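# Place three plates into size-matched tray pockets

## Task

Get each of the three plates into the gray tray, seated fully at the bottom of the pocket whose size fits that plate; a plate that stays put only because the robot is holding or pressing it does not count, and at the end the suction must be released and both tools moved away.

## Robot and tools

Robot: two arms, left_arm and right_arm, each ending in a vacuum suction cup instead of fingers. The cup point (end_effector_position) is the middle of the cup's rim when nothing touches it, and the cup points along the cup point's own +z axis. About 7 cm behind the rim the tool widens, with body and wrist camera sticking out up to roughly 8 cm sideways, so leave room around it. The rim is 29 mm across.

Frame: one scene frame for both arms. Origin on the table surface midway between the arms, +z up, +x out across the table, left_arm on the +y side. The names left and right do not refer to image sides. Reported positions can be a little off, worse at long reach.

Row layout (used by every moving call): one flat list of 16 numbers covering both arms, always all 16 even if one arm is idle. Order: left_arm x, y, z, qw, qx, qy, qz, left suction, then right_arm x, y, z, qw, qx, qy, qz, right suction. x, y, z are an absolute target position for that arm's cup point in metres in the scene frame; the quaternion is an absolute target orientation, w first. Suction is a fraction from -1 to 1: 1 means full vacuum (about 55 kPa under ambient), smaller values ask for that share, and 0.05 or less means off. Suction holds its last value, but whatever you send is obeyed, so repeat the current value to leave it alone. An arm meant to stay still should get its last reported pose and quaternion resent each call; to hold an orientation, resend the same quaternion rather than the drifted reported one. A target more than 0.6 m from the arm's last reported position along any cup-point axis is refused outright.

Tools:
- execute_actions {actions, pictures}: actions holds at most one item. Empty list: just returns state. Action: {"rows": [[16 numbers], ...], "steps": n} with 1 to 15 rows and up to 15 steps of 1/30 s; each row lasts one step, the final row repeats to fill. Wait: {"steps": n} up to 300, counted from the previous result, so your thinking time eats into it. pictures (bool) toggles camera images, on by default.
- move {target, speed}: target is one 16-number row as above (absolute poses). Both cup points travel straight lines that finish together, lasting 0.5 to 10 s (cut off at 10 s). speed is top path speed in m/s, 0.002 to 0.5, default 0.25; rotation capped at twice that in rad/s. Suction values are applied at the start. Paths ignore obstacles and the other arm; real motion lags, may wander and may exceed speed near full extension. Result ends with a move: line (done, off_target, moving, held, fault) plus limits (paced = target clipped; held = some steps blocked, after which the arm may jump fast), and each cup point's distance to its target.
- wait {seconds}: 0 to 10 s, sends nothing new.
- zoom_image {camera, region}: camera is cam_high (672x504), cam_left_wrist or cam_right_wrist (504x504); region [x0, y0, x1, y1] in pixels from the top-left, at most 504x504.
Call only when the plates sit in their pockets on their own and the cups are released and clear.

Motion limits: each control step the commanded pose is clipped to within 70 mm and 16 degrees of the measured pose, then solved by damped inverse kinematics favouring position over orientation. After a short action the arm only continues to the last clipped pose, so check results and send the remainder. The Hand target line shows where each cup point is being driven. Joint ranges (rad): waist ±3.491, shoulder ±3.140, elbow -1.187 to 4.328, forearm roll ±3.316, wrist pitch ±3.140, wrist roll ±3.927. Elbows never fully straighten.

Result lines: state line left_arm: … | right_arm: … gives pose per arm. suction_measured is reached vacuum; near 0 means no seal. On a tight surface it settles up to 0.15 under the command and dips up to 0.04 between pump cycles. part_present turns 1 at 0.50 and back to 0 under 0.45. pose unreachable means the clearance check altered or blocked that arm's command; HELD marks steps not sent. MOTOR HOT warns of heating under load; OVER-TEMPERATURE FAULT means brakes on until cooled.

Picking: switch suction on and press the cup flat onto a smooth plate area so the rim seals all round; avoid holes, seams and plate edges. Under vacuum the cup shortens, so a held plate rides up to ~10 mm nearer the tool. Vacuum can lift a resting plate even without tool motion. To release, set the plate down onto its support first, then turn suction off and lift at least 15 mm. If the cup grabs the table, turn suction off to free it.

Avoid: stiff arms fault on firm contact if the target goes even slightly beyond it; a torque at the load limit (waist, shoulder, elbow 142 N m; wrist joints 35.6 N m) or an outside force of 150 N stops the arm for 10 s and it yields. Approach contacts slowly with targets just at the surface. Don't let the arms collide or press each other, don't drop or slam plates, and never push anything off the table. Loose objects may occasionally get nudged by outside pushes; recheck before finishing. Smooth, economical motion is preferred.

Each tool is called after "Emit:" as a command line: name --argument value for each argument, lists and objects as JSON in quotes; but a table of rows of numbers goes row by row, as --pt "numbers of a row", without its own name.

## Session

Emit:
execute_actions --actions '[]'

Scene clock: 0.00 s of 7200.00 s.
left_arm: end_effector_position=(+0.4451, +0.4947, +0.3421) suction_measured=0.00 part_present=0 end_effector_quat_wxyz=(+0.001, -0.258, +0.966, +0.001) | right_arm: end_effector_position=(+0.4883, -0.5504, +0.3411) suction_measured=0.01 part_present=0 end_effector_quat_wxyz=(+0.000, +0.278, +0.961, +0.001)
Joint positions: left_arm=[ 0.262  0.129  0.195 -0.002 -1.634  0.258] | right_arm=[ 0.263  0.129  0.192 -0.001 -1.632 -0.785]
Joint velocities: left_arm=[-0.001  0.    -0.001 -0.    -0.     0.   ] | right_arm=[ 0.     0.     0.     0.    -0.001  0.002]
Hand target (left_arm): +0.445, +0.495, +0.342; +0.001, -0.258, +0.966, +0.001
Hand target (right_arm): +0.488, -0.550, +0.341; +0.000, +0.278, +0.961, +0.001

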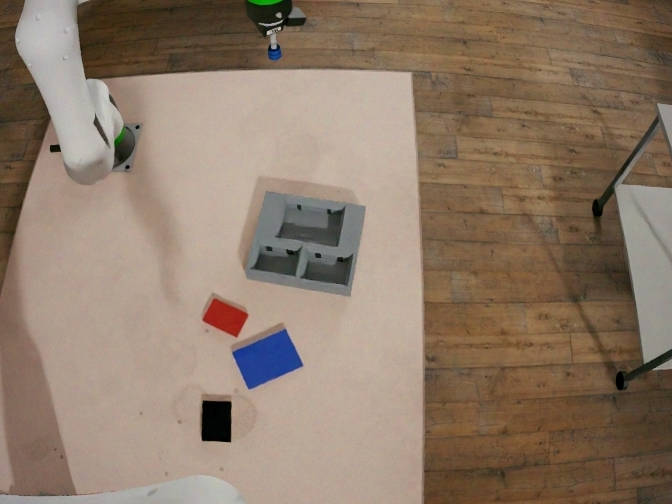

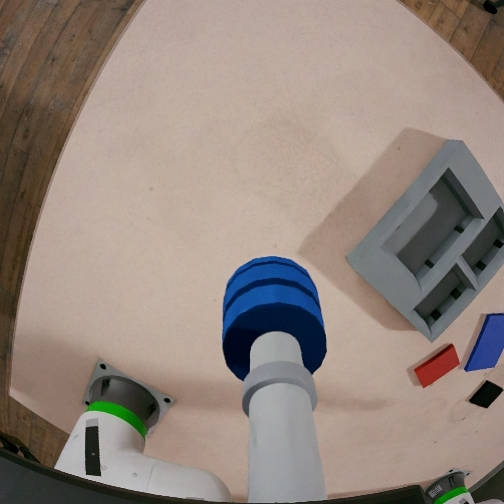

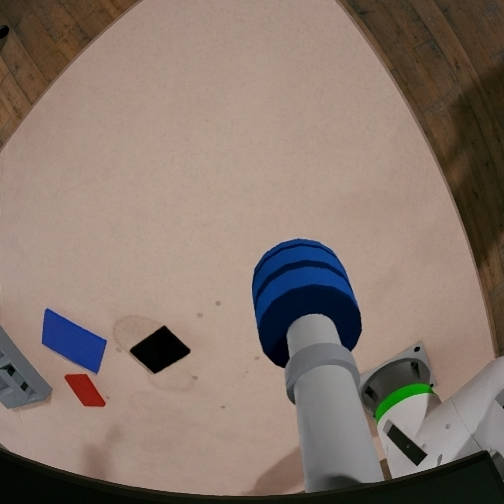

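Emit:
zoom_image --camera "cam_high" --region '[160, 170, 400, 460]'

Emit:
zoom_image --camera "cam_left_wrist" --region '[320, 120, 504, 420]'

Region (160, 170, 400, 460) of cam_high's 672x504 image, scaled by 1.738, with more detail than that image has; it fills the left 417 columns of this view, and the rest is white.

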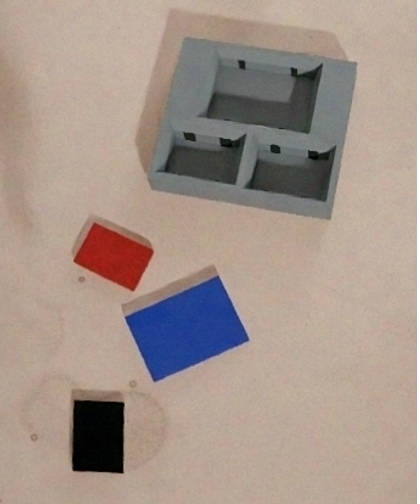

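Region (320, 120, 504, 420) of cam_left_wrist's 504x504 image, scaled by 1.680, with more detail than that image has; it fills the left 309 columns of this view, and the rest is white.

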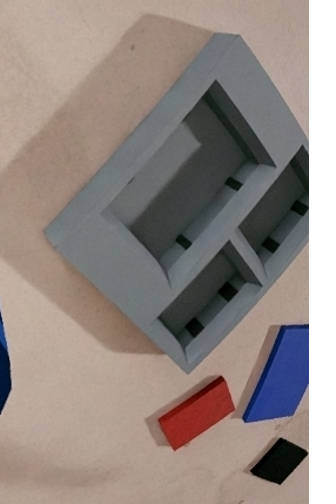

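Emit:
move --target '[0.45,0.25,0.30,0,0,1,0,0,0.28,-0.2,0.2,0,0,1,0,0]' --speed 0.4

Scene clock: 34.30 s of 7200.00 s.
left_arm: end_effector_position=(+0.4502, +0.2501, +0.3001) suction_measured=0.00 part_present=0 end_effector_quat_wxyz=(+0.000, +0.000, +1.000, -0.001) | right_arm: end_effector_position=(+0.2805, -0.2003, +0.1999) suction_measured=0.01 part_present=0 end_effector_quat_wxyz=(-0.001, +0.000, +1.000, +0.000)
Joint positions: left_arm=[-0.217  0.283  0.281  0.001 -1.567  0.215] | right_arm=[ 1.188  0.015 -0.261 -0.001 -1.294 -1.146]
Joint velocities: left_arm=[-0.     0.    -0.    -0.     0.002 -0.   ] | right_arm=[0.002 0.001 0.001 0.001 0.    0.001]
Hand target (left_arm): +0.450, +0.250, +0.300; +0.000, +0.000, +1.000, -0.001
Hand target (right_arm): +0.280, -0.200, +0.200; -0.001, +0.000, +1.000, +0.000
Off the commanded pose (left_arm): 0.000 m, 0 deg.
Off the commanded pose (right_arm): 0.001 m, 0 deg.
After step 90, 29.63 s passed at rest.
move: done; limits=paced

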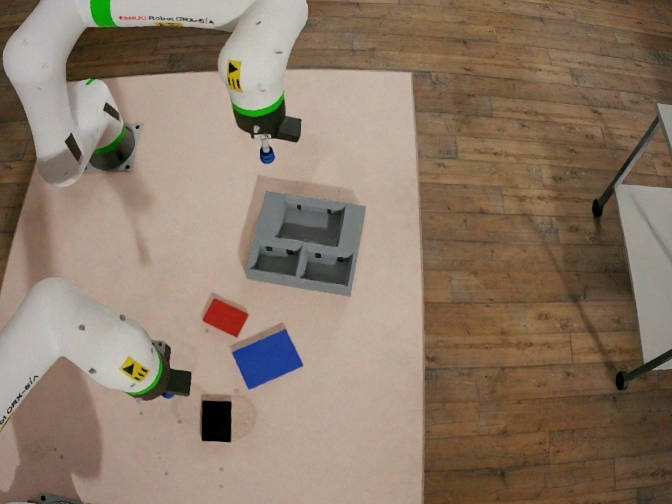

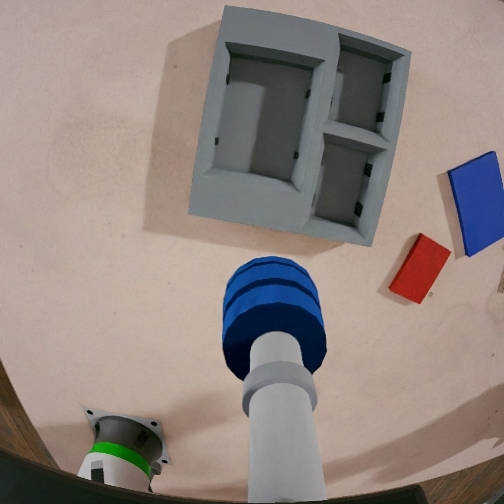

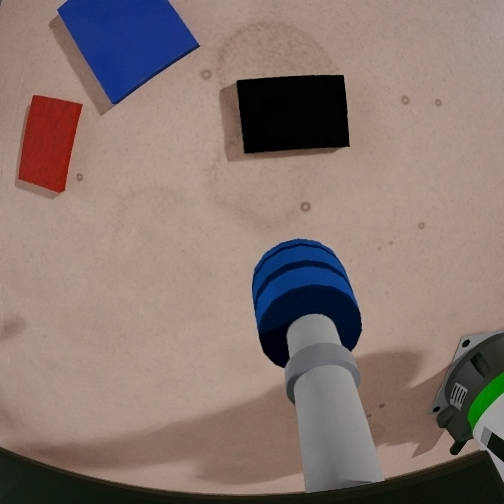

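Emit:
move --target '[0.31,0.03,0.12,0,0,1,0,0,0.30,-0.55,0.3,0,0,1,0,0]' --speed 0.4

Scene clock: 108.43 s of 7200.00 s.
left_arm: end_effector_position=(+0.3106, +0.0296, +0.1200) suction_measured=0.00 part_present=0 end_effector_quat_wxyz=(+0.000, +0.000, +1.000, -0.001) | right_arm: end_effector_position=(+0.2996, -0.5498, +0.2997) suction_measured=0.01 part_present=0 end_effector_quat_wxyz=(+0.001, -0.000, +1.000, -0.000)
Joint positions: left_arm=[-0.684  0.443  0.066  0.001 -1.193  0.681] | right_arm=[ 0.409 -0.369 -0.346  0.001 -1.592 -0.367]
Joint velocities: left_arm=[ 0.    -0.     0.     0.    -0.001  0.   ] | right_arm=[-0.001  0.001  0.     0.    -0.001  0.002]
Hand target (left_arm): +0.311, +0.030, +0.120; +0.000, +0.000, +1.000, -0.001
Hand target (right_arm): +0.300, -0.550, +0.300; +0.000, -0.000, +1.000, -0.000
Off the commanded pose (left_arm): 0.001 m, 0 deg.
Off the commanded pose (right_arm): 0.001 m, 0 deg.
After step 90, 69.57 s passed at rest.
move: done; limits=paced

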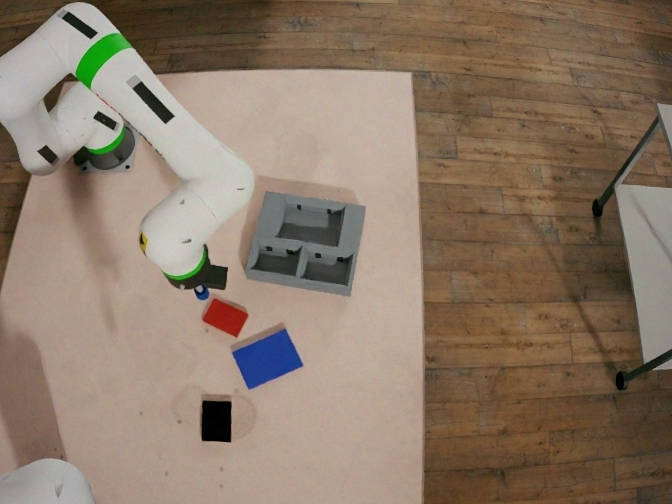

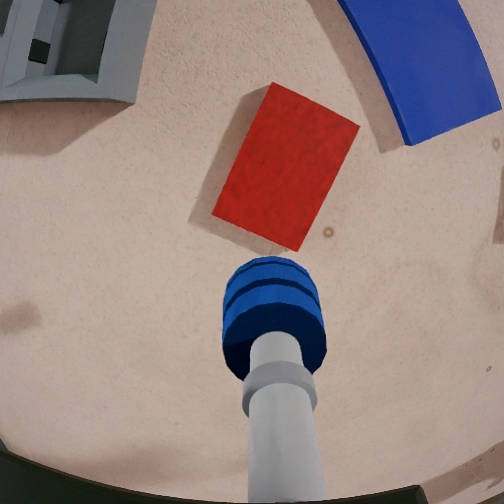

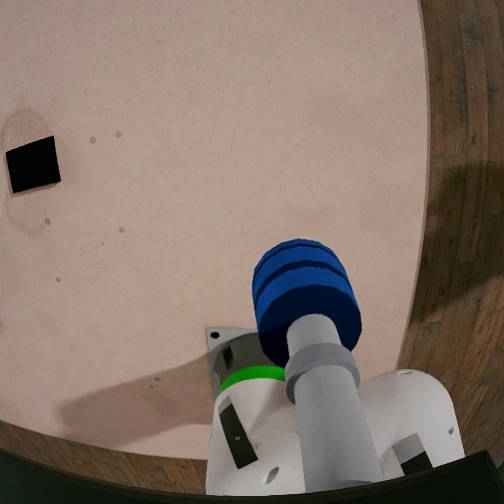

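Emit:
move --target '[0.331,0.019,0.05,0,0.225,0.974,0,0,0.30,-0.55,0.3,0,0,1,0,0]' --speed 0.3

Scene clock: 121.40 s of 7200.00 s.
left_arm: end_effector_position=(+0.3312, +0.0188, +0.0500) suction_measured=0.00 part_present=0 end_effector_quat_wxyz=(+0.000, +0.225, +0.974, -0.000) | right_arm: end_effector_position=(+0.3000, -0.5500, +0.3000) suction_measured=0.01 part_present=0 end_effector_quat_wxyz=(+0.000, -0.000, +1.000, +0.000)
Joint positions: left_arm=[-0.677  0.564  0.07   0.    -1.077  0.22 ] | right_arm=[ 0.407 -0.367 -0.344  0.    -1.594 -0.365]
Joint velocities: left_arm=[ 0.001  0.002 -0.001  0.001  0.    -0.001] | right_arm=[ 0.001 -0.    -0.    -0.    -0.001 -0.001]
Hand target (left_arm): +0.331, +0.019, +0.050; -0.000, +0.225, +0.974, -0.000
Hand target (right_arm): +0.300, -0.550, +0.300; +0.000, -0.000, +1.000, +0.000
Off the commanded pose (left_arm): 0.000 m, 0 deg.
Off the commanded pose (right_arm): 0.000 m, 0 deg.
After step 90, 8.80 s passed at rest.
move: done

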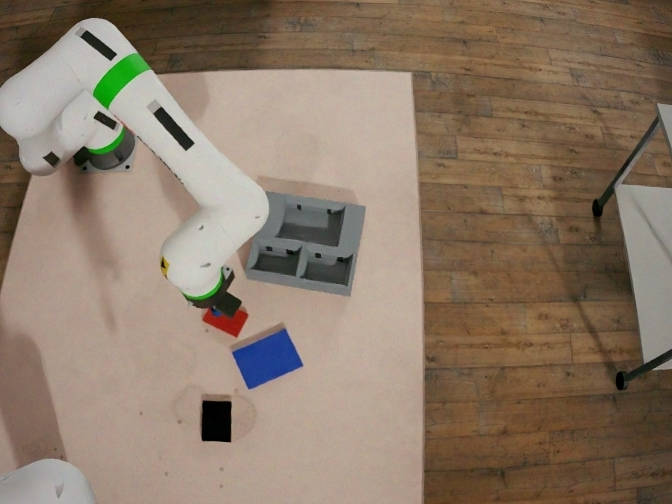

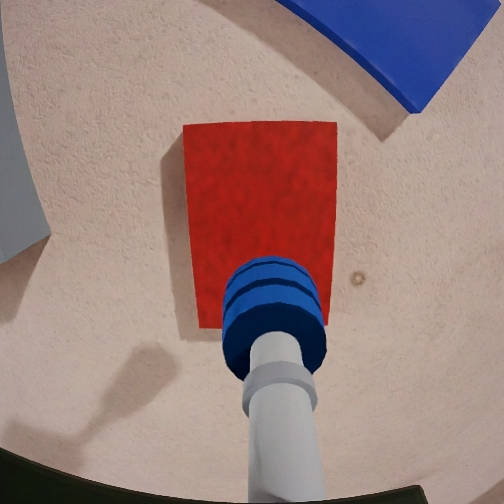

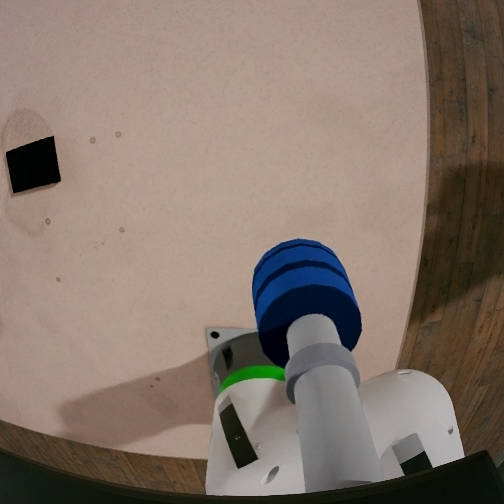

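Emit:
zoom_image --camera "cam_high" --region '[240, 185, 380, 305]'

Emit:
zoom_image --camera "cam_high" --region '[180, 310, 320, 450]'

Region (240, 185, 380, 305) of cam_high's 672x504 image, scaled by 3.600, with more detail than that image has; it fills the top 432 rows of this view, and the rest is white.

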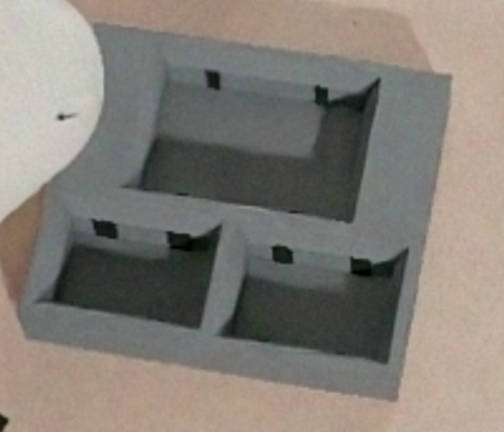

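Region (180, 310, 320, 450) of cam_high's 672x504 image, scaled by 3.600, with more detail than that image has.

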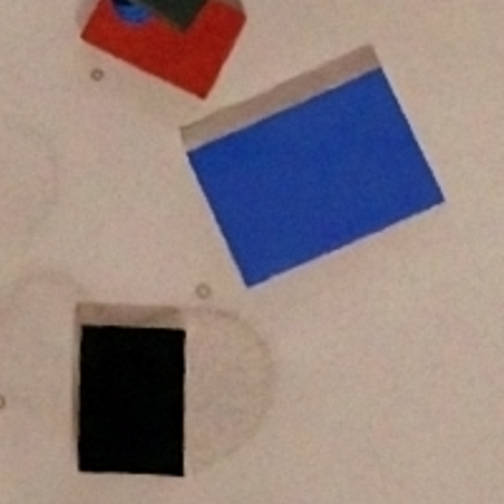

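Emit:
move --target '[0.3325,0.0215,0.016,0,0.225,0.974,0,1,0.30,-0.55,0.3,0,0,1,0,0]' --speed 0.06

Scene clock: 145.53 s of 7200.00 s.
left_arm: end_effector_position=(+0.3326, +0.0214, +0.0160) suction_measured=0.00 part_present=0 end_effector_quat_wxyz=(+0.000, +0.225, +0.974, -0.000) | right_arm: end_effector_position=(+0.3000, -0.5500, +0.3000) suction_measured=0.01 part_present=0 end_effector_quat_wxyz=(-0.000, -0.000, +1.000, -0.000)
Joint positions: left_arm=[-0.672  0.604  0.042 -0.    -1.009  0.216] | right_arm=[ 0.407 -0.367 -0.344 -0.    -1.594 -0.365]
Joint velocities: left_arm=[-0.     0.001 -0.     0.     0.001  0.   ] | right_arm=[ 0.001 -0.     0.     0.001 -0.001  0.002]
Hand target (left_arm): +0.333, +0.021, +0.016; -0.000, +0.225, +0.974, -0.000
Hand target (right_arm): +0.300, -0.550, +0.300; -0.000, +0.000, +1.000, +0.000
Off the commanded pose (left_arm): 0.000 m, 0 deg.
Off the commanded pose (right_arm): 0.000 m, 0 deg.
After step 90, 20.27 s passed at rest.
move: done

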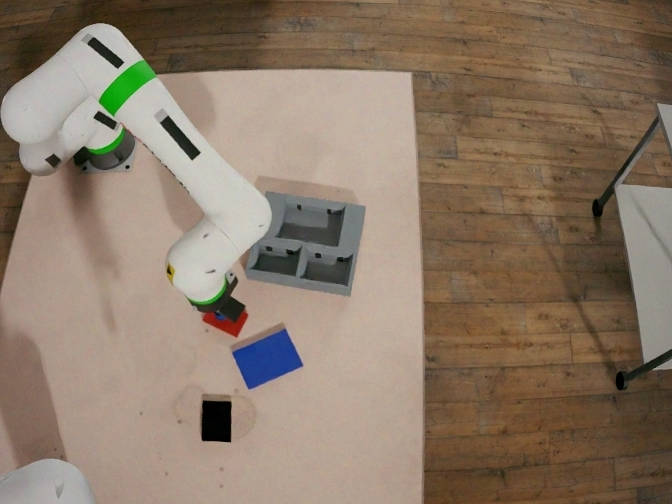

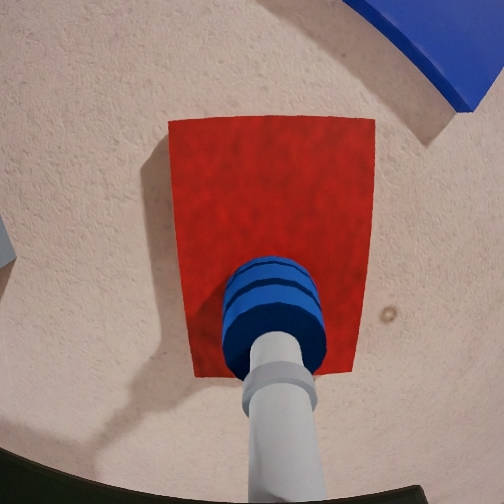

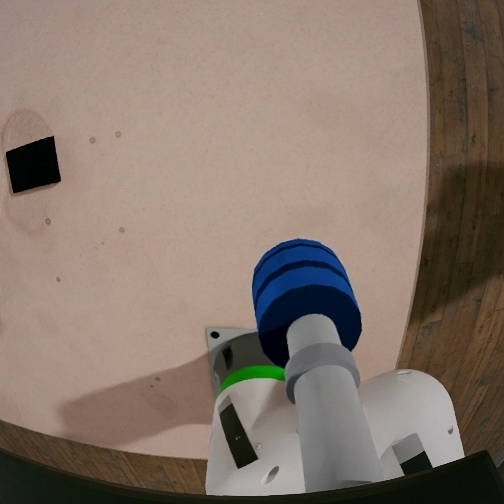

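Emit:
move --target '[0.3415,0.0171,0.016,0,0.225,0.974,0,1,0.30,-0.55,0.3,0,0,1,0,0]' --speed 0.06

Emit:
move --target '[0.3415,0.0171,0.008,0,0.225,0.974,0,1,0.30,-0.55,0.3,0,0,1,0,0]' --speed 0.02

Scene clock: 161.90 s of 7200.00 s.
left_arm: end_effector_position=(+0.3415, +0.0171, +0.0160) suction_measured=0.00 part_present=0 end_effector_quat_wxyz=(-0.000, +0.225, +0.974, -0.000) | right_arm: end_effector_position=(+0.3000, -0.5500, +0.3000) suction_measured=0.01 part_present=0 end_effector_quat_wxyz=(-0.000, +0.000, +1.000, -0.000)
Joint positions: left_arm=[-0.668  0.623  0.073  0.    -1.021  0.212] | right_arm=[ 0.407 -0.367 -0.344 -0.    -1.594 -0.365]
Joint velocities: left_arm=[ 0.001  0.    -0.    -0.    -0.001 -0.   ] | right_arm=[-0.001  0.    -0.     0.    -0.    -0.   ]
Hand target (left_arm): +0.341, +0.017, +0.016; +0.000, +0.225, +0.974, +0.000
Hand target (right_arm): +0.300, -0.550, +0.300; -0.000, -0.000, +1.000, -0.000
Off the commanded pose (left_arm): 0.000 m, 0 deg.
Off the commanded pose (right_arm): 0.000 m, 0 deg.
After step 90, 12.67 s passed at rest.
move: done

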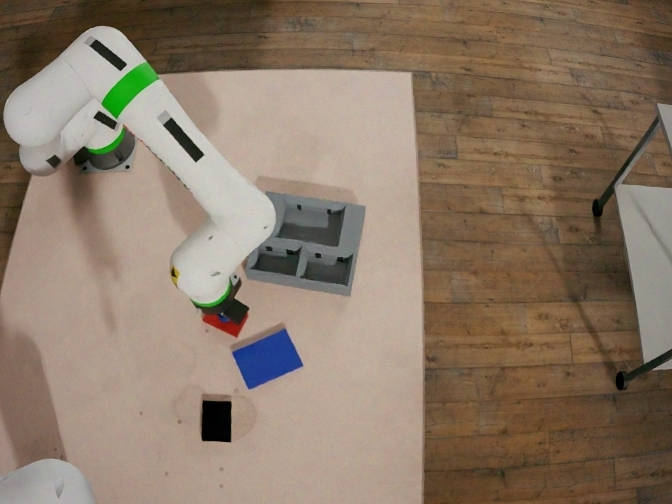

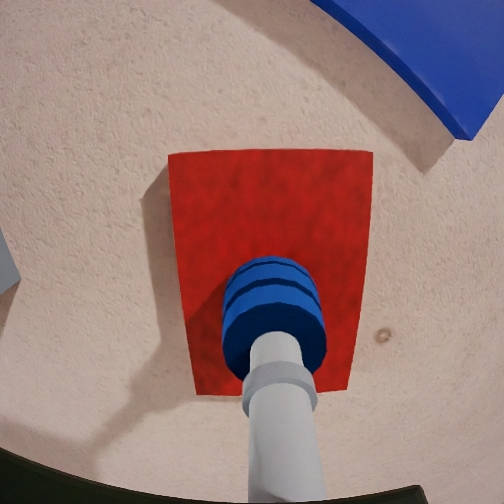

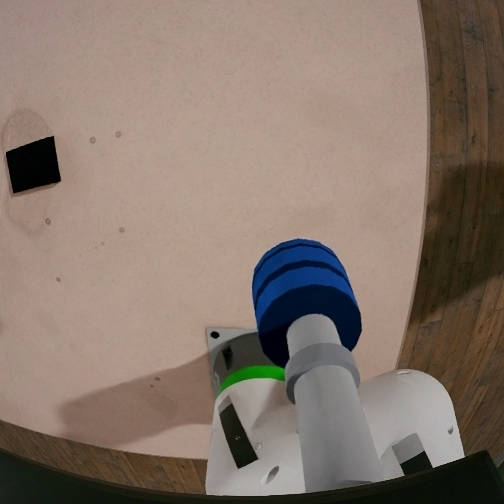

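Scene clock: 162.60 s of 7200.00 s.
left_arm: end_effector_position=(+0.3415, +0.0171, +0.0080) suction_measured=0.61 part_present=1 end_effector_quat_wxyz=(+0.000, +0.225, +0.974, -0.000) | right_arm: end_effector_position=(+0.3000, -0.5500, +0.3000) suction_measured=0.01 part_present=0 end_effector_quat_wxyz=(-0.000, -0.000, +1.000, -0.000)
Joint positions: left_arm=[-0.668  0.633  0.069  0.    -1.006  0.212] | right_arm=[ 0.407 -0.367 -0.344 -0.    -1.594 -0.365]
Joint velocities: left_arm=[-0.001 -0.     0.001  0.     0.001  0.   ] | right_arm=[ 0.001 -0.     0.001  0.    -0.001 -0.001]
Hand target (left_arm): +0.342, +0.017, +0.008; -0.000, +0.225, +0.974, -0.000
Hand target (right_arm): +0.300, -0.550, +0.300; -0.000, -0.000, +1.000, -0.000
Off the commanded pose (left_arm): 0.000 m, 0 deg.
Off the commanded pose (right_arm): 0.000 m, 0 deg.
move: done

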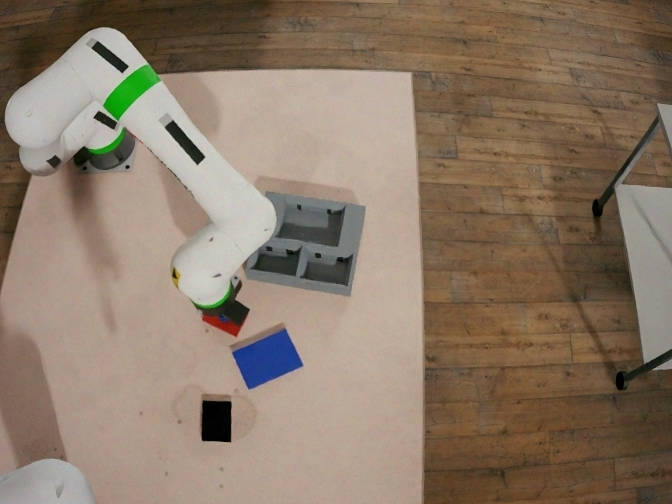

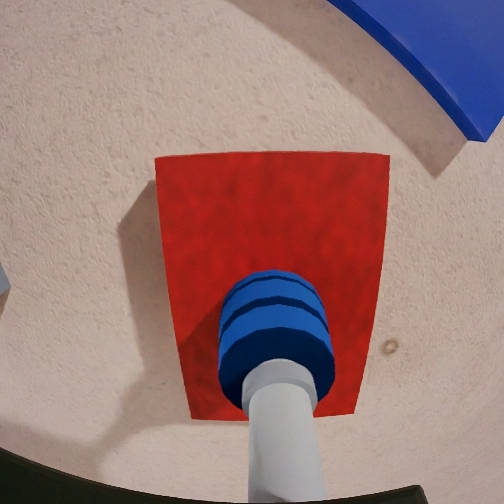

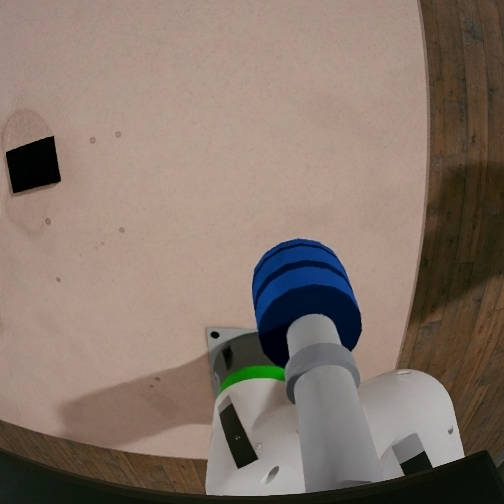

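Emit:
move --target '[0.3415,0.03,0.10,0,0.15,0.9887,0,1,0.30,-0.55,0.3,0,0,1,0,0]' --speed 0.2

Emit:
move --target '[0.344,0.175,0.20,0,0.0828,0.9966,0,1,0.30,-0.55,0.3,0,0,1,0,0]' --speed 0.25

Scene clock: 195.80 s of 7200.00 s.
left_arm: end_effector_position=(+0.3413, +0.0303, +0.1000) suction_measured=0.99 part_present=1 end_effector_quat_wxyz=(+0.000, +0.150, +0.989, +0.000) | right_arm: end_effector_position=(+0.3000, -0.5500, +0.3000) suction_measured=0.01 part_present=0 end_effector_quat_wxyz=(-0.000, +0.000, +1.000, -0.000)
Joint positions: left_arm=[-0.651  0.506  0.11  -0.    -1.174  0.348] | right_arm=[ 0.407 -0.367 -0.344 -0.    -1.594 -0.365]
Joint velocities: left_arm=[-0.    -0.001 -0.    -0.    -0.001  0.   ] | right_arm=[ 0.001 -0.     0.001 -0.     0.002 -0.   ]
Hand target (left_arm): +0.341, +0.030, +0.100; +0.000, +0.150, +0.989, +0.000
Hand target (right_arm): +0.300, -0.550, +0.300; -0.000, +0.000, +1.000, -0.000
Off the commanded pose (left_arm): 0.000 m, 0 deg.
Off the commanded pose (right_arm): 0.000 m, 0 deg.
move: done

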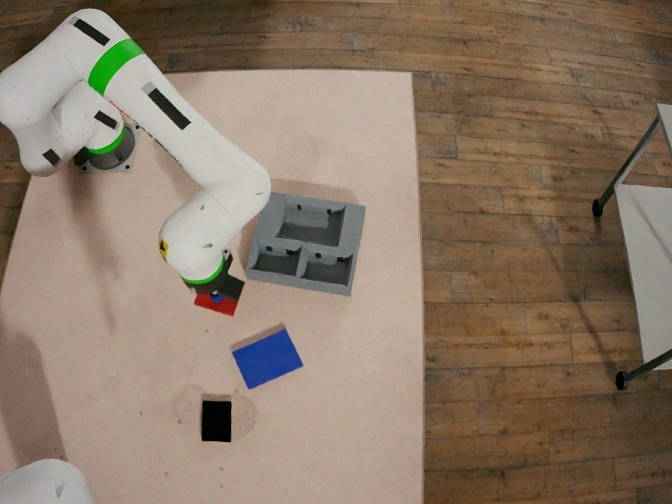

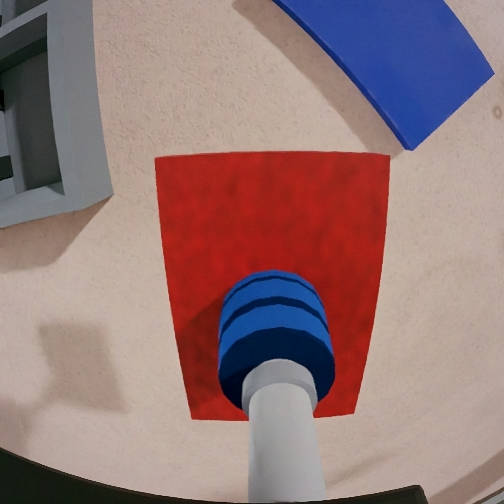

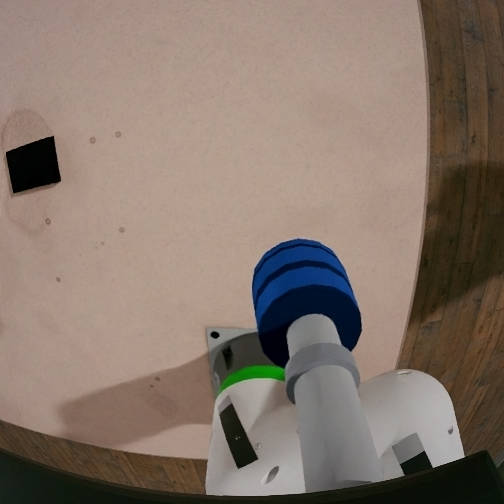

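Scene clock: 196.97 s of 7200.00 s.
left_arm: end_effector_position=(+0.3438, +0.1753, +0.1998) suction_measured=0.99 part_present=1 end_effector_quat_wxyz=(-0.000, +0.083, +0.997, +0.000) | right_arm: end_effector_position=(+0.3000, -0.5500, +0.3000) suction_measured=0.01 part_present=0 end_effector_quat_wxyz=(-0.000, -0.000, +1.000, -0.000)
Joint positions: left_arm=[-0.419  0.19  -0.069 -0.001 -1.312  0.252] | right_arm=[ 0.407 -0.367 -0.344 -0.    -1.594 -0.365]
Joint velocities: left_arm=[ 0. -0.  0.  0. -0.  0.] | right_arm=[ 0.    -0.    -0.001  0.     0.    -0.001]
Hand target (left_arm): +0.344, +0.175, +0.200; -0.000, +0.083, +0.997, +0.000
Hand target (right_arm): +0.300, -0.550, +0.300; -0.000, +0.000, +1.000, -0.000
Off the commanded pose (left_arm): 0.000 m, 0 deg.
Off the commanded pose (right_arm): 0.000 m, 0 deg.
move: done

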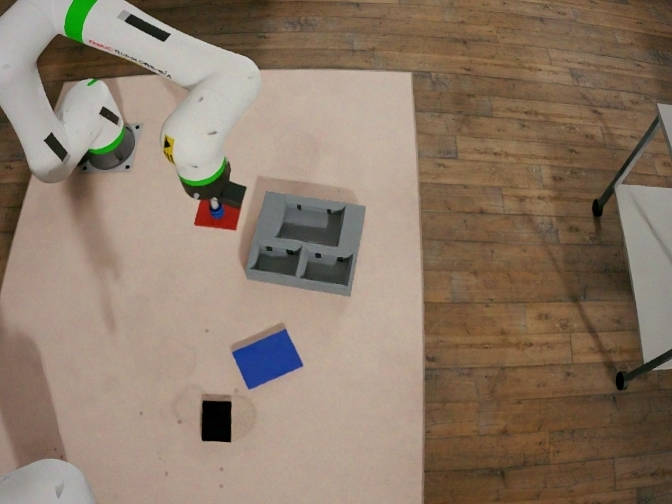

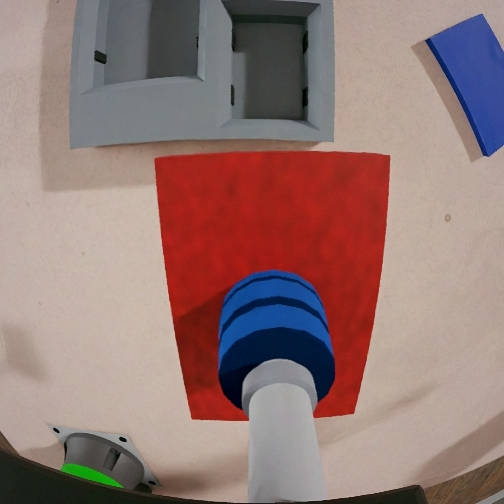

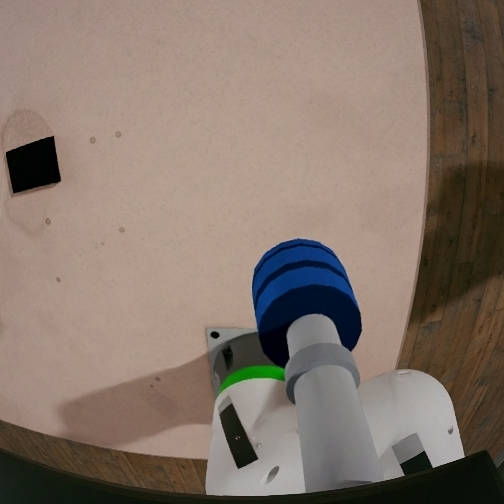

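Emit:
zoom_image --camera "cam_left_wrist" --region '[140, 0, 400, 180]'

Region (140, 0, 400, 180) of cam_left_wrist's 504x504 image, scaled by 1.938, with more detail than that image has; it fills the top 349 rows of this view, and the rest is white.

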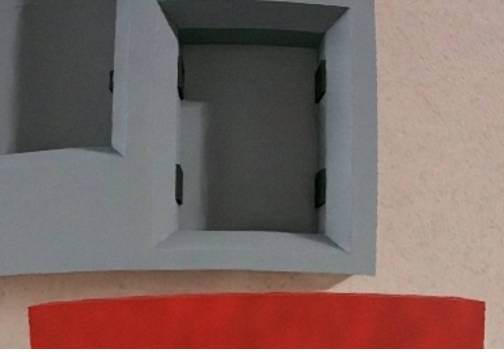

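Emit:
move --target '[0.4168,0.1577,0.078,0,0.0915,0.9958,0,1,0.30,-0.55,0.3,0,0,1,0,0]' --speed 0.2

Emit:
zoom_image --camera "cam_left_wrist" --region '[120, 0, 430, 200]'

Scene clock: 225.23 s of 7200.00 s.
left_arm: end_effector_position=(+0.4172, +0.1574, +0.0781) suction_measured=0.96 part_present=1 end_effector_quat_wxyz=(-0.000, +0.092, +0.996, -0.000) | right_arm: end_effector_position=(+0.3000, -0.5500, +0.3000) suction_measured=0.01 part_present=0 end_effector_quat_wxyz=(+0.000, -0.000, +1.000, +0.000)
Joint positions: left_arm=[-0.395  0.46  -0.015  0.    -1.096  0.209] | right_arm=[ 0.407 -0.367 -0.344 -0.    -1.594 -0.365]
Joint velocities: left_arm=[ 0.001  0.001 -0.001  0.    -0.001  0.   ] | right_arm=[ 0.001  0.    -0.    -0.001  0.001 -0.   ]
Hand target (left_arm): +0.417, +0.157, +0.078; -0.000, +0.092, +0.996, -0.000
Hand target (right_arm): +0.300, -0.550, +0.300; +0.000, +0.000, +1.000, -0.000
Off the commanded pose (left_arm): 0.000 m, 0 deg.
Off the commanded pose (right_arm): 0.000 m, 0 deg.
move: done

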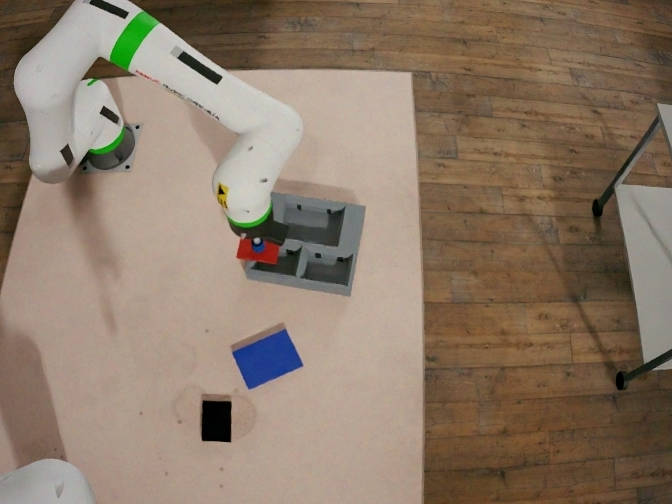

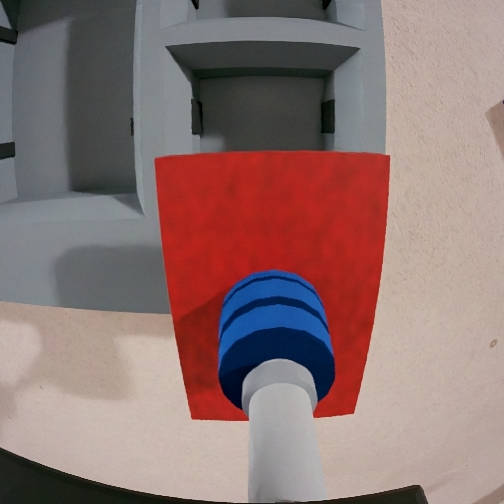

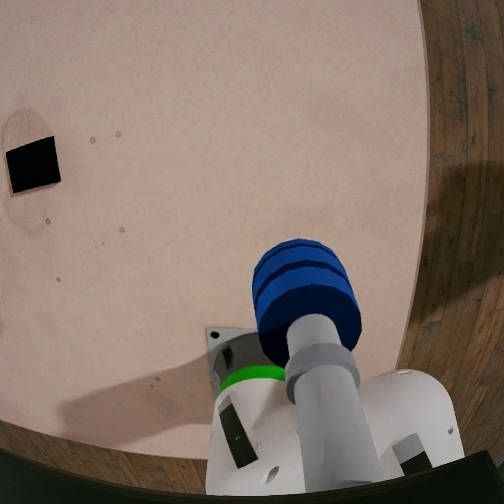

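Region (120, 0, 430, 200) of cam_left_wrist's 504x504 image, scaled by 1.626, with more detail than that image has; it fills the top 325 rows of this view, and the rest is white.

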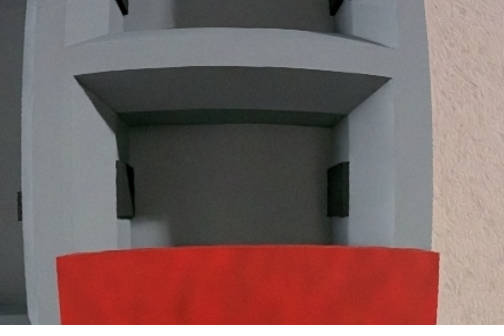

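Emit:
move --target '[0.4504,0.1526,0.06,0,0.0976,0.9952,0,1,0.30,-0.55,0.3,0,0,1,0,0]' --speed 0.1

Emit:
move --target '[0.4504,0.1526,0.034,0,0.0976,0.9952,0,1,0.30,-0.55,0.3,0,0,1,0,0]' --speed 0.04

Scene clock: 240.80 s of 7200.00 s.
left_arm: end_effector_position=(+0.4504, +0.1526, +0.0601) suction_measured=1.00 part_present=1 end_effector_quat_wxyz=(+0.000, +0.098, +0.995, +0.000) | right_arm: end_effector_position=(+0.3000, -0.5500, +0.3000) suction_measured=0.01 part_present=0 end_effector_quat_wxyz=(+0.000, +0.000, +1.000, +0.000)
Joint positions: left_arm=[-0.381  0.547  0.07  -0.    -1.094  0.184] | right_arm=[ 0.407 -0.367 -0.344 -0.    -1.594 -0.365]
Joint velocities: left_arm=[-0.     0.001 -0.    -0.    -0.001 -0.   ] | right_arm=[-0.001 -0.     0.    -0.    -0.001  0.001]
Hand target (left_arm): +0.450, +0.153, +0.060; -0.000, +0.098, +0.995, +0.000
Hand target (right_arm): +0.300, -0.550, +0.300; -0.000, -0.000, +1.000, +0.000
Off the commanded pose (left_arm): 0.000 m, 0 deg.
Off the commanded pose (right_arm): 0.000 m, 0 deg.
move: done

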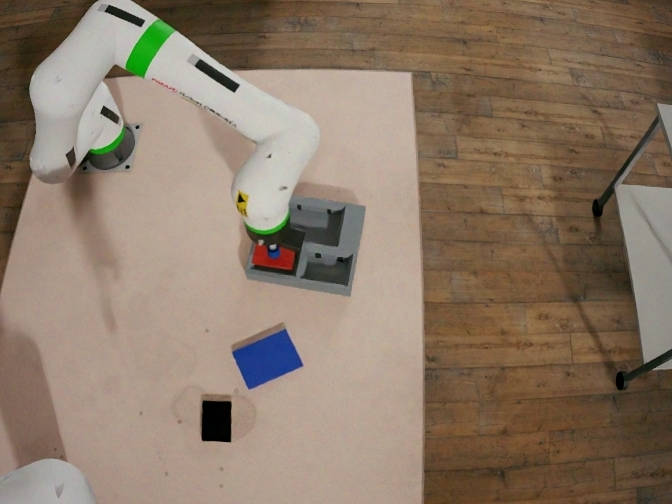

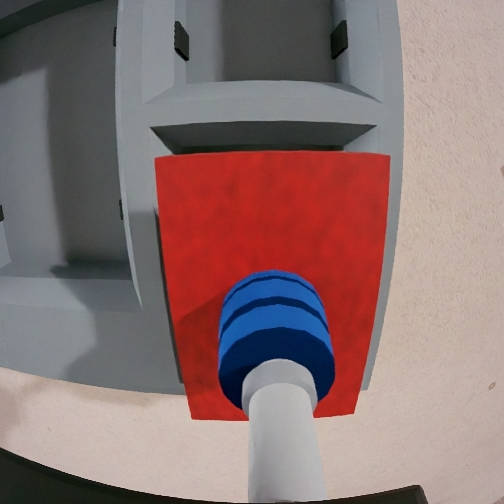

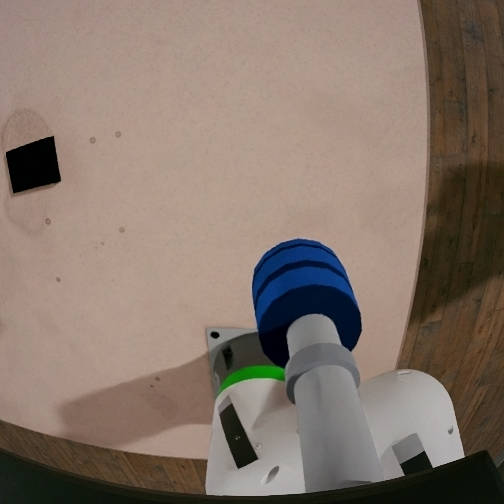

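Scene clock: 241.73 s of 7200.00 s.
left_arm: end_effector_position=(+0.4505, +0.1526, +0.0340) suction_measured=0.99 part_present=1 end_effector_quat_wxyz=(+0.000, +0.098, +0.995, -0.000) | right_arm: end_effector_position=(+0.3000, -0.5500, +0.3000) suction_measured=0.01 part_present=0 end_effector_quat_wxyz=(+0.000, +0.000, +1.000, +0.000)
Joint positions: left_arm=[-0.381  0.578  0.05   0.    -1.042  0.184] | right_arm=[ 0.407 -0.367 -0.344 -0.    -1.594 -0.365]
Joint velocities: left_arm=[-0.     0.    -0.001  0.001  0.001  0.   ] | right_arm=[ 0.001 -0.    -0.001  0.    -0.    -0.001]
Hand target (left_arm): +0.450, +0.153, +0.034; -0.000, +0.098, +0.995, -0.000
Hand target (right_arm): +0.300, -0.550, +0.300; -0.000, +0.000, +1.000, +0.000
Off the commanded pose (left_arm): 0.000 m, 0 deg.
Off the commanded pose (right_arm): 0.000 m, 0 deg.
move: done

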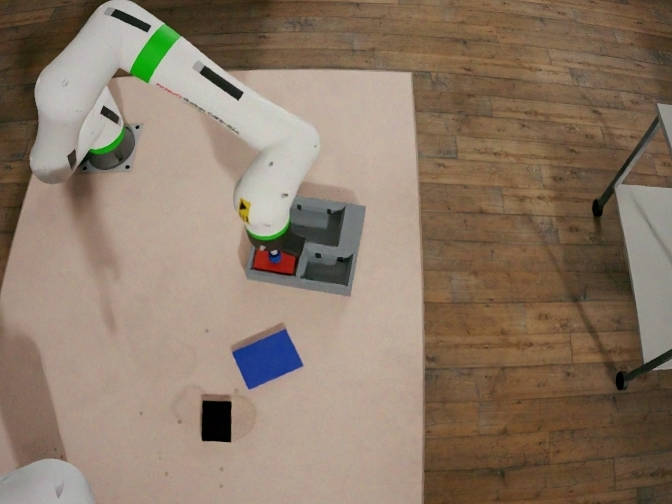

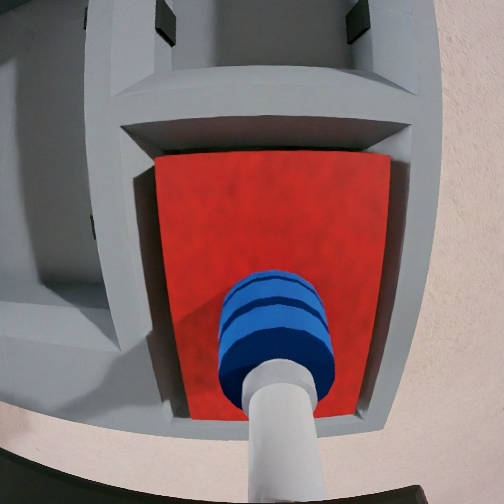

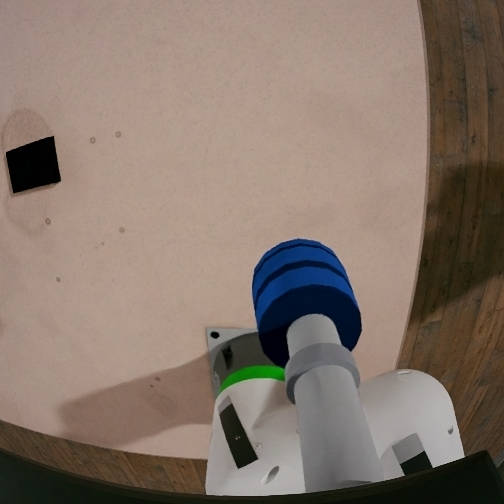

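Emit:
move --target '[0.4511,0.1538,0.026,0,0.095,0.9955,0,1,0.30,-0.55,0.3,0,0,1,0,0]' --speed 0.015

Scene clock: 252.57 s of 7200.00 s.
left_arm: end_effector_position=(+0.4511, +0.1538, +0.0260) suction_measured=0.98 part_present=1 end_effector_quat_wxyz=(+0.000, +0.095, +0.995, -0.000) | right_arm: end_effector_position=(+0.3000, -0.5500, +0.3000) suction_measured=0.01 part_present=0 end_effector_quat_wxyz=(+0.000, +0.000, +1.000, +0.000)
Joint positions: left_arm=[-0.379  0.588  0.044  0.    -1.026  0.187] | right_arm=[ 0.407 -0.367 -0.344 -0.    -1.594 -0.365]
Joint velocities: left_arm=[ 0.     0.    -0.001 -0.     0.001  0.   ] | right_arm=[-0.    -0.    -0.    -0.001 -0.002 -0.001]
Hand target (left_arm): +0.451, +0.154, +0.026; -0.000, +0.095, +0.995, -0.000
Hand target (right_arm): +0.300, -0.550, +0.300; -0.000, +0.000, +1.000, +0.000
Off the commanded pose (left_arm): 0.000 m, 0 deg.
Off the commanded pose (right_arm): 0.000 m, 0 deg.
move: done

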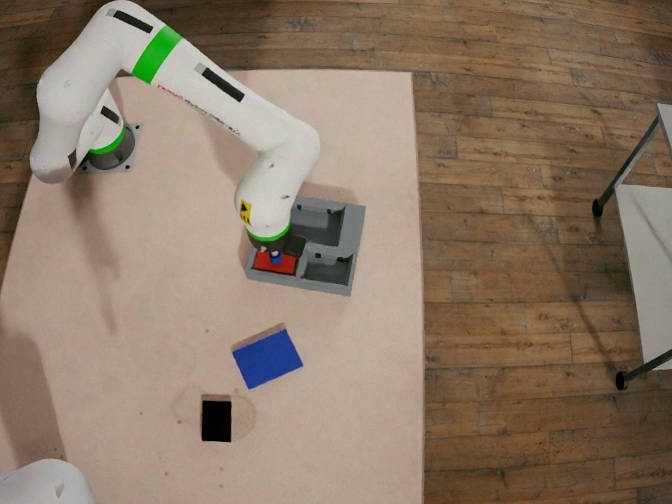

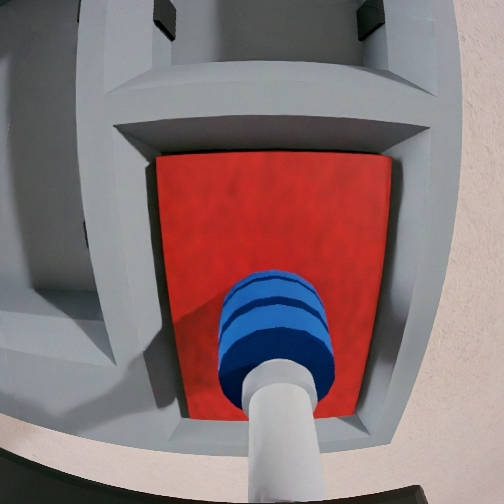

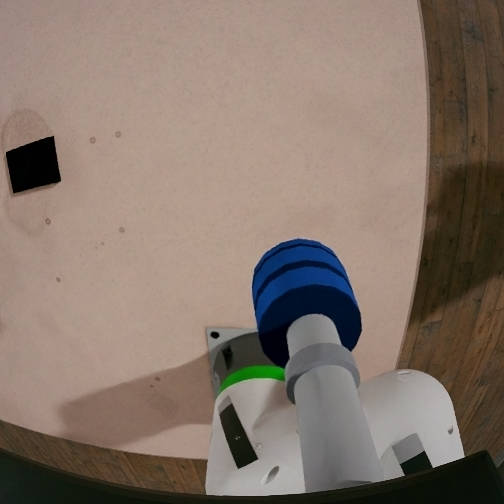

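Emit:
move --target '[0.4511,0.1541,0.015,0,0.0976,0.9952,0,1,0.30,-0.55,0.3,0,0,1,0,0]' --speed 0.012

Scene clock: 260.33 s of 7200.00 s.
left_arm: end_effector_position=(+0.4511, +0.1541, +0.0150) suction_measured=0.96 part_present=1 end_effector_quat_wxyz=(+0.000, +0.098, +0.995, +0.000) | right_arm: end_effector_position=(+0.3000, -0.5500, +0.3000) suction_measured=0.01 part_present=0 end_effector_quat_wxyz=(+0.000, +0.000, +1.000, +0.000)
Joint positions: left_arm=[-0.379  0.602  0.036 -0.    -1.005  0.181] | right_arm=[ 0.407 -0.367 -0.344 -0.    -1.594 -0.365]
Joint velocities: left_arm=[-0.    -0.     0.     0.     0.    -0.001] | right_arm=[-0.     0.    -0.    -0.001 -0.     0.001]
Hand target (left_arm): +0.451, +0.154, +0.015; -0.000, +0.098, +0.995, -0.000
Hand target (right_arm): +0.300, -0.550, +0.300; -0.000, +0.000, +1.000, +0.000
Off the commanded pose (left_arm): 0.000 m, 0 deg.
Off the commanded pose (right_arm): 0.000 m, 0 deg.
move: done

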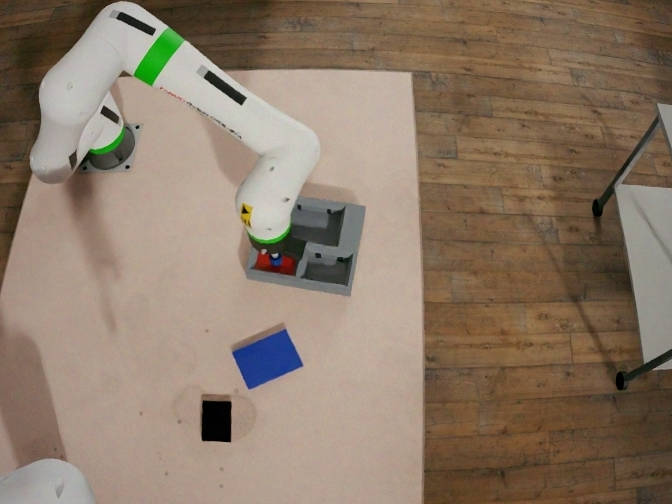

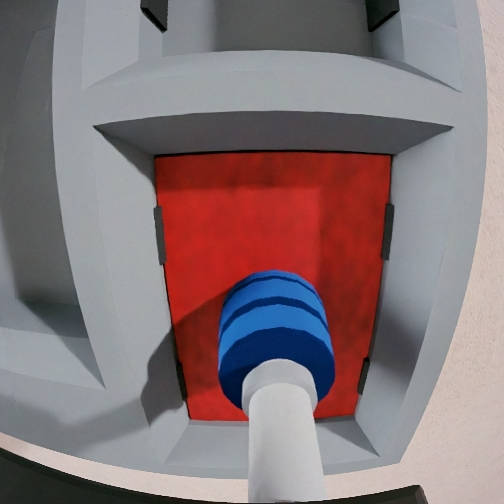

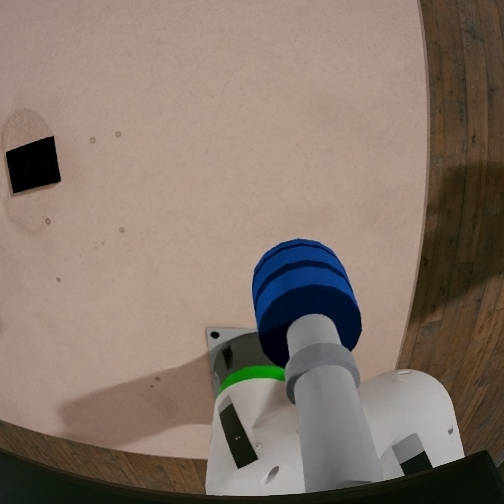

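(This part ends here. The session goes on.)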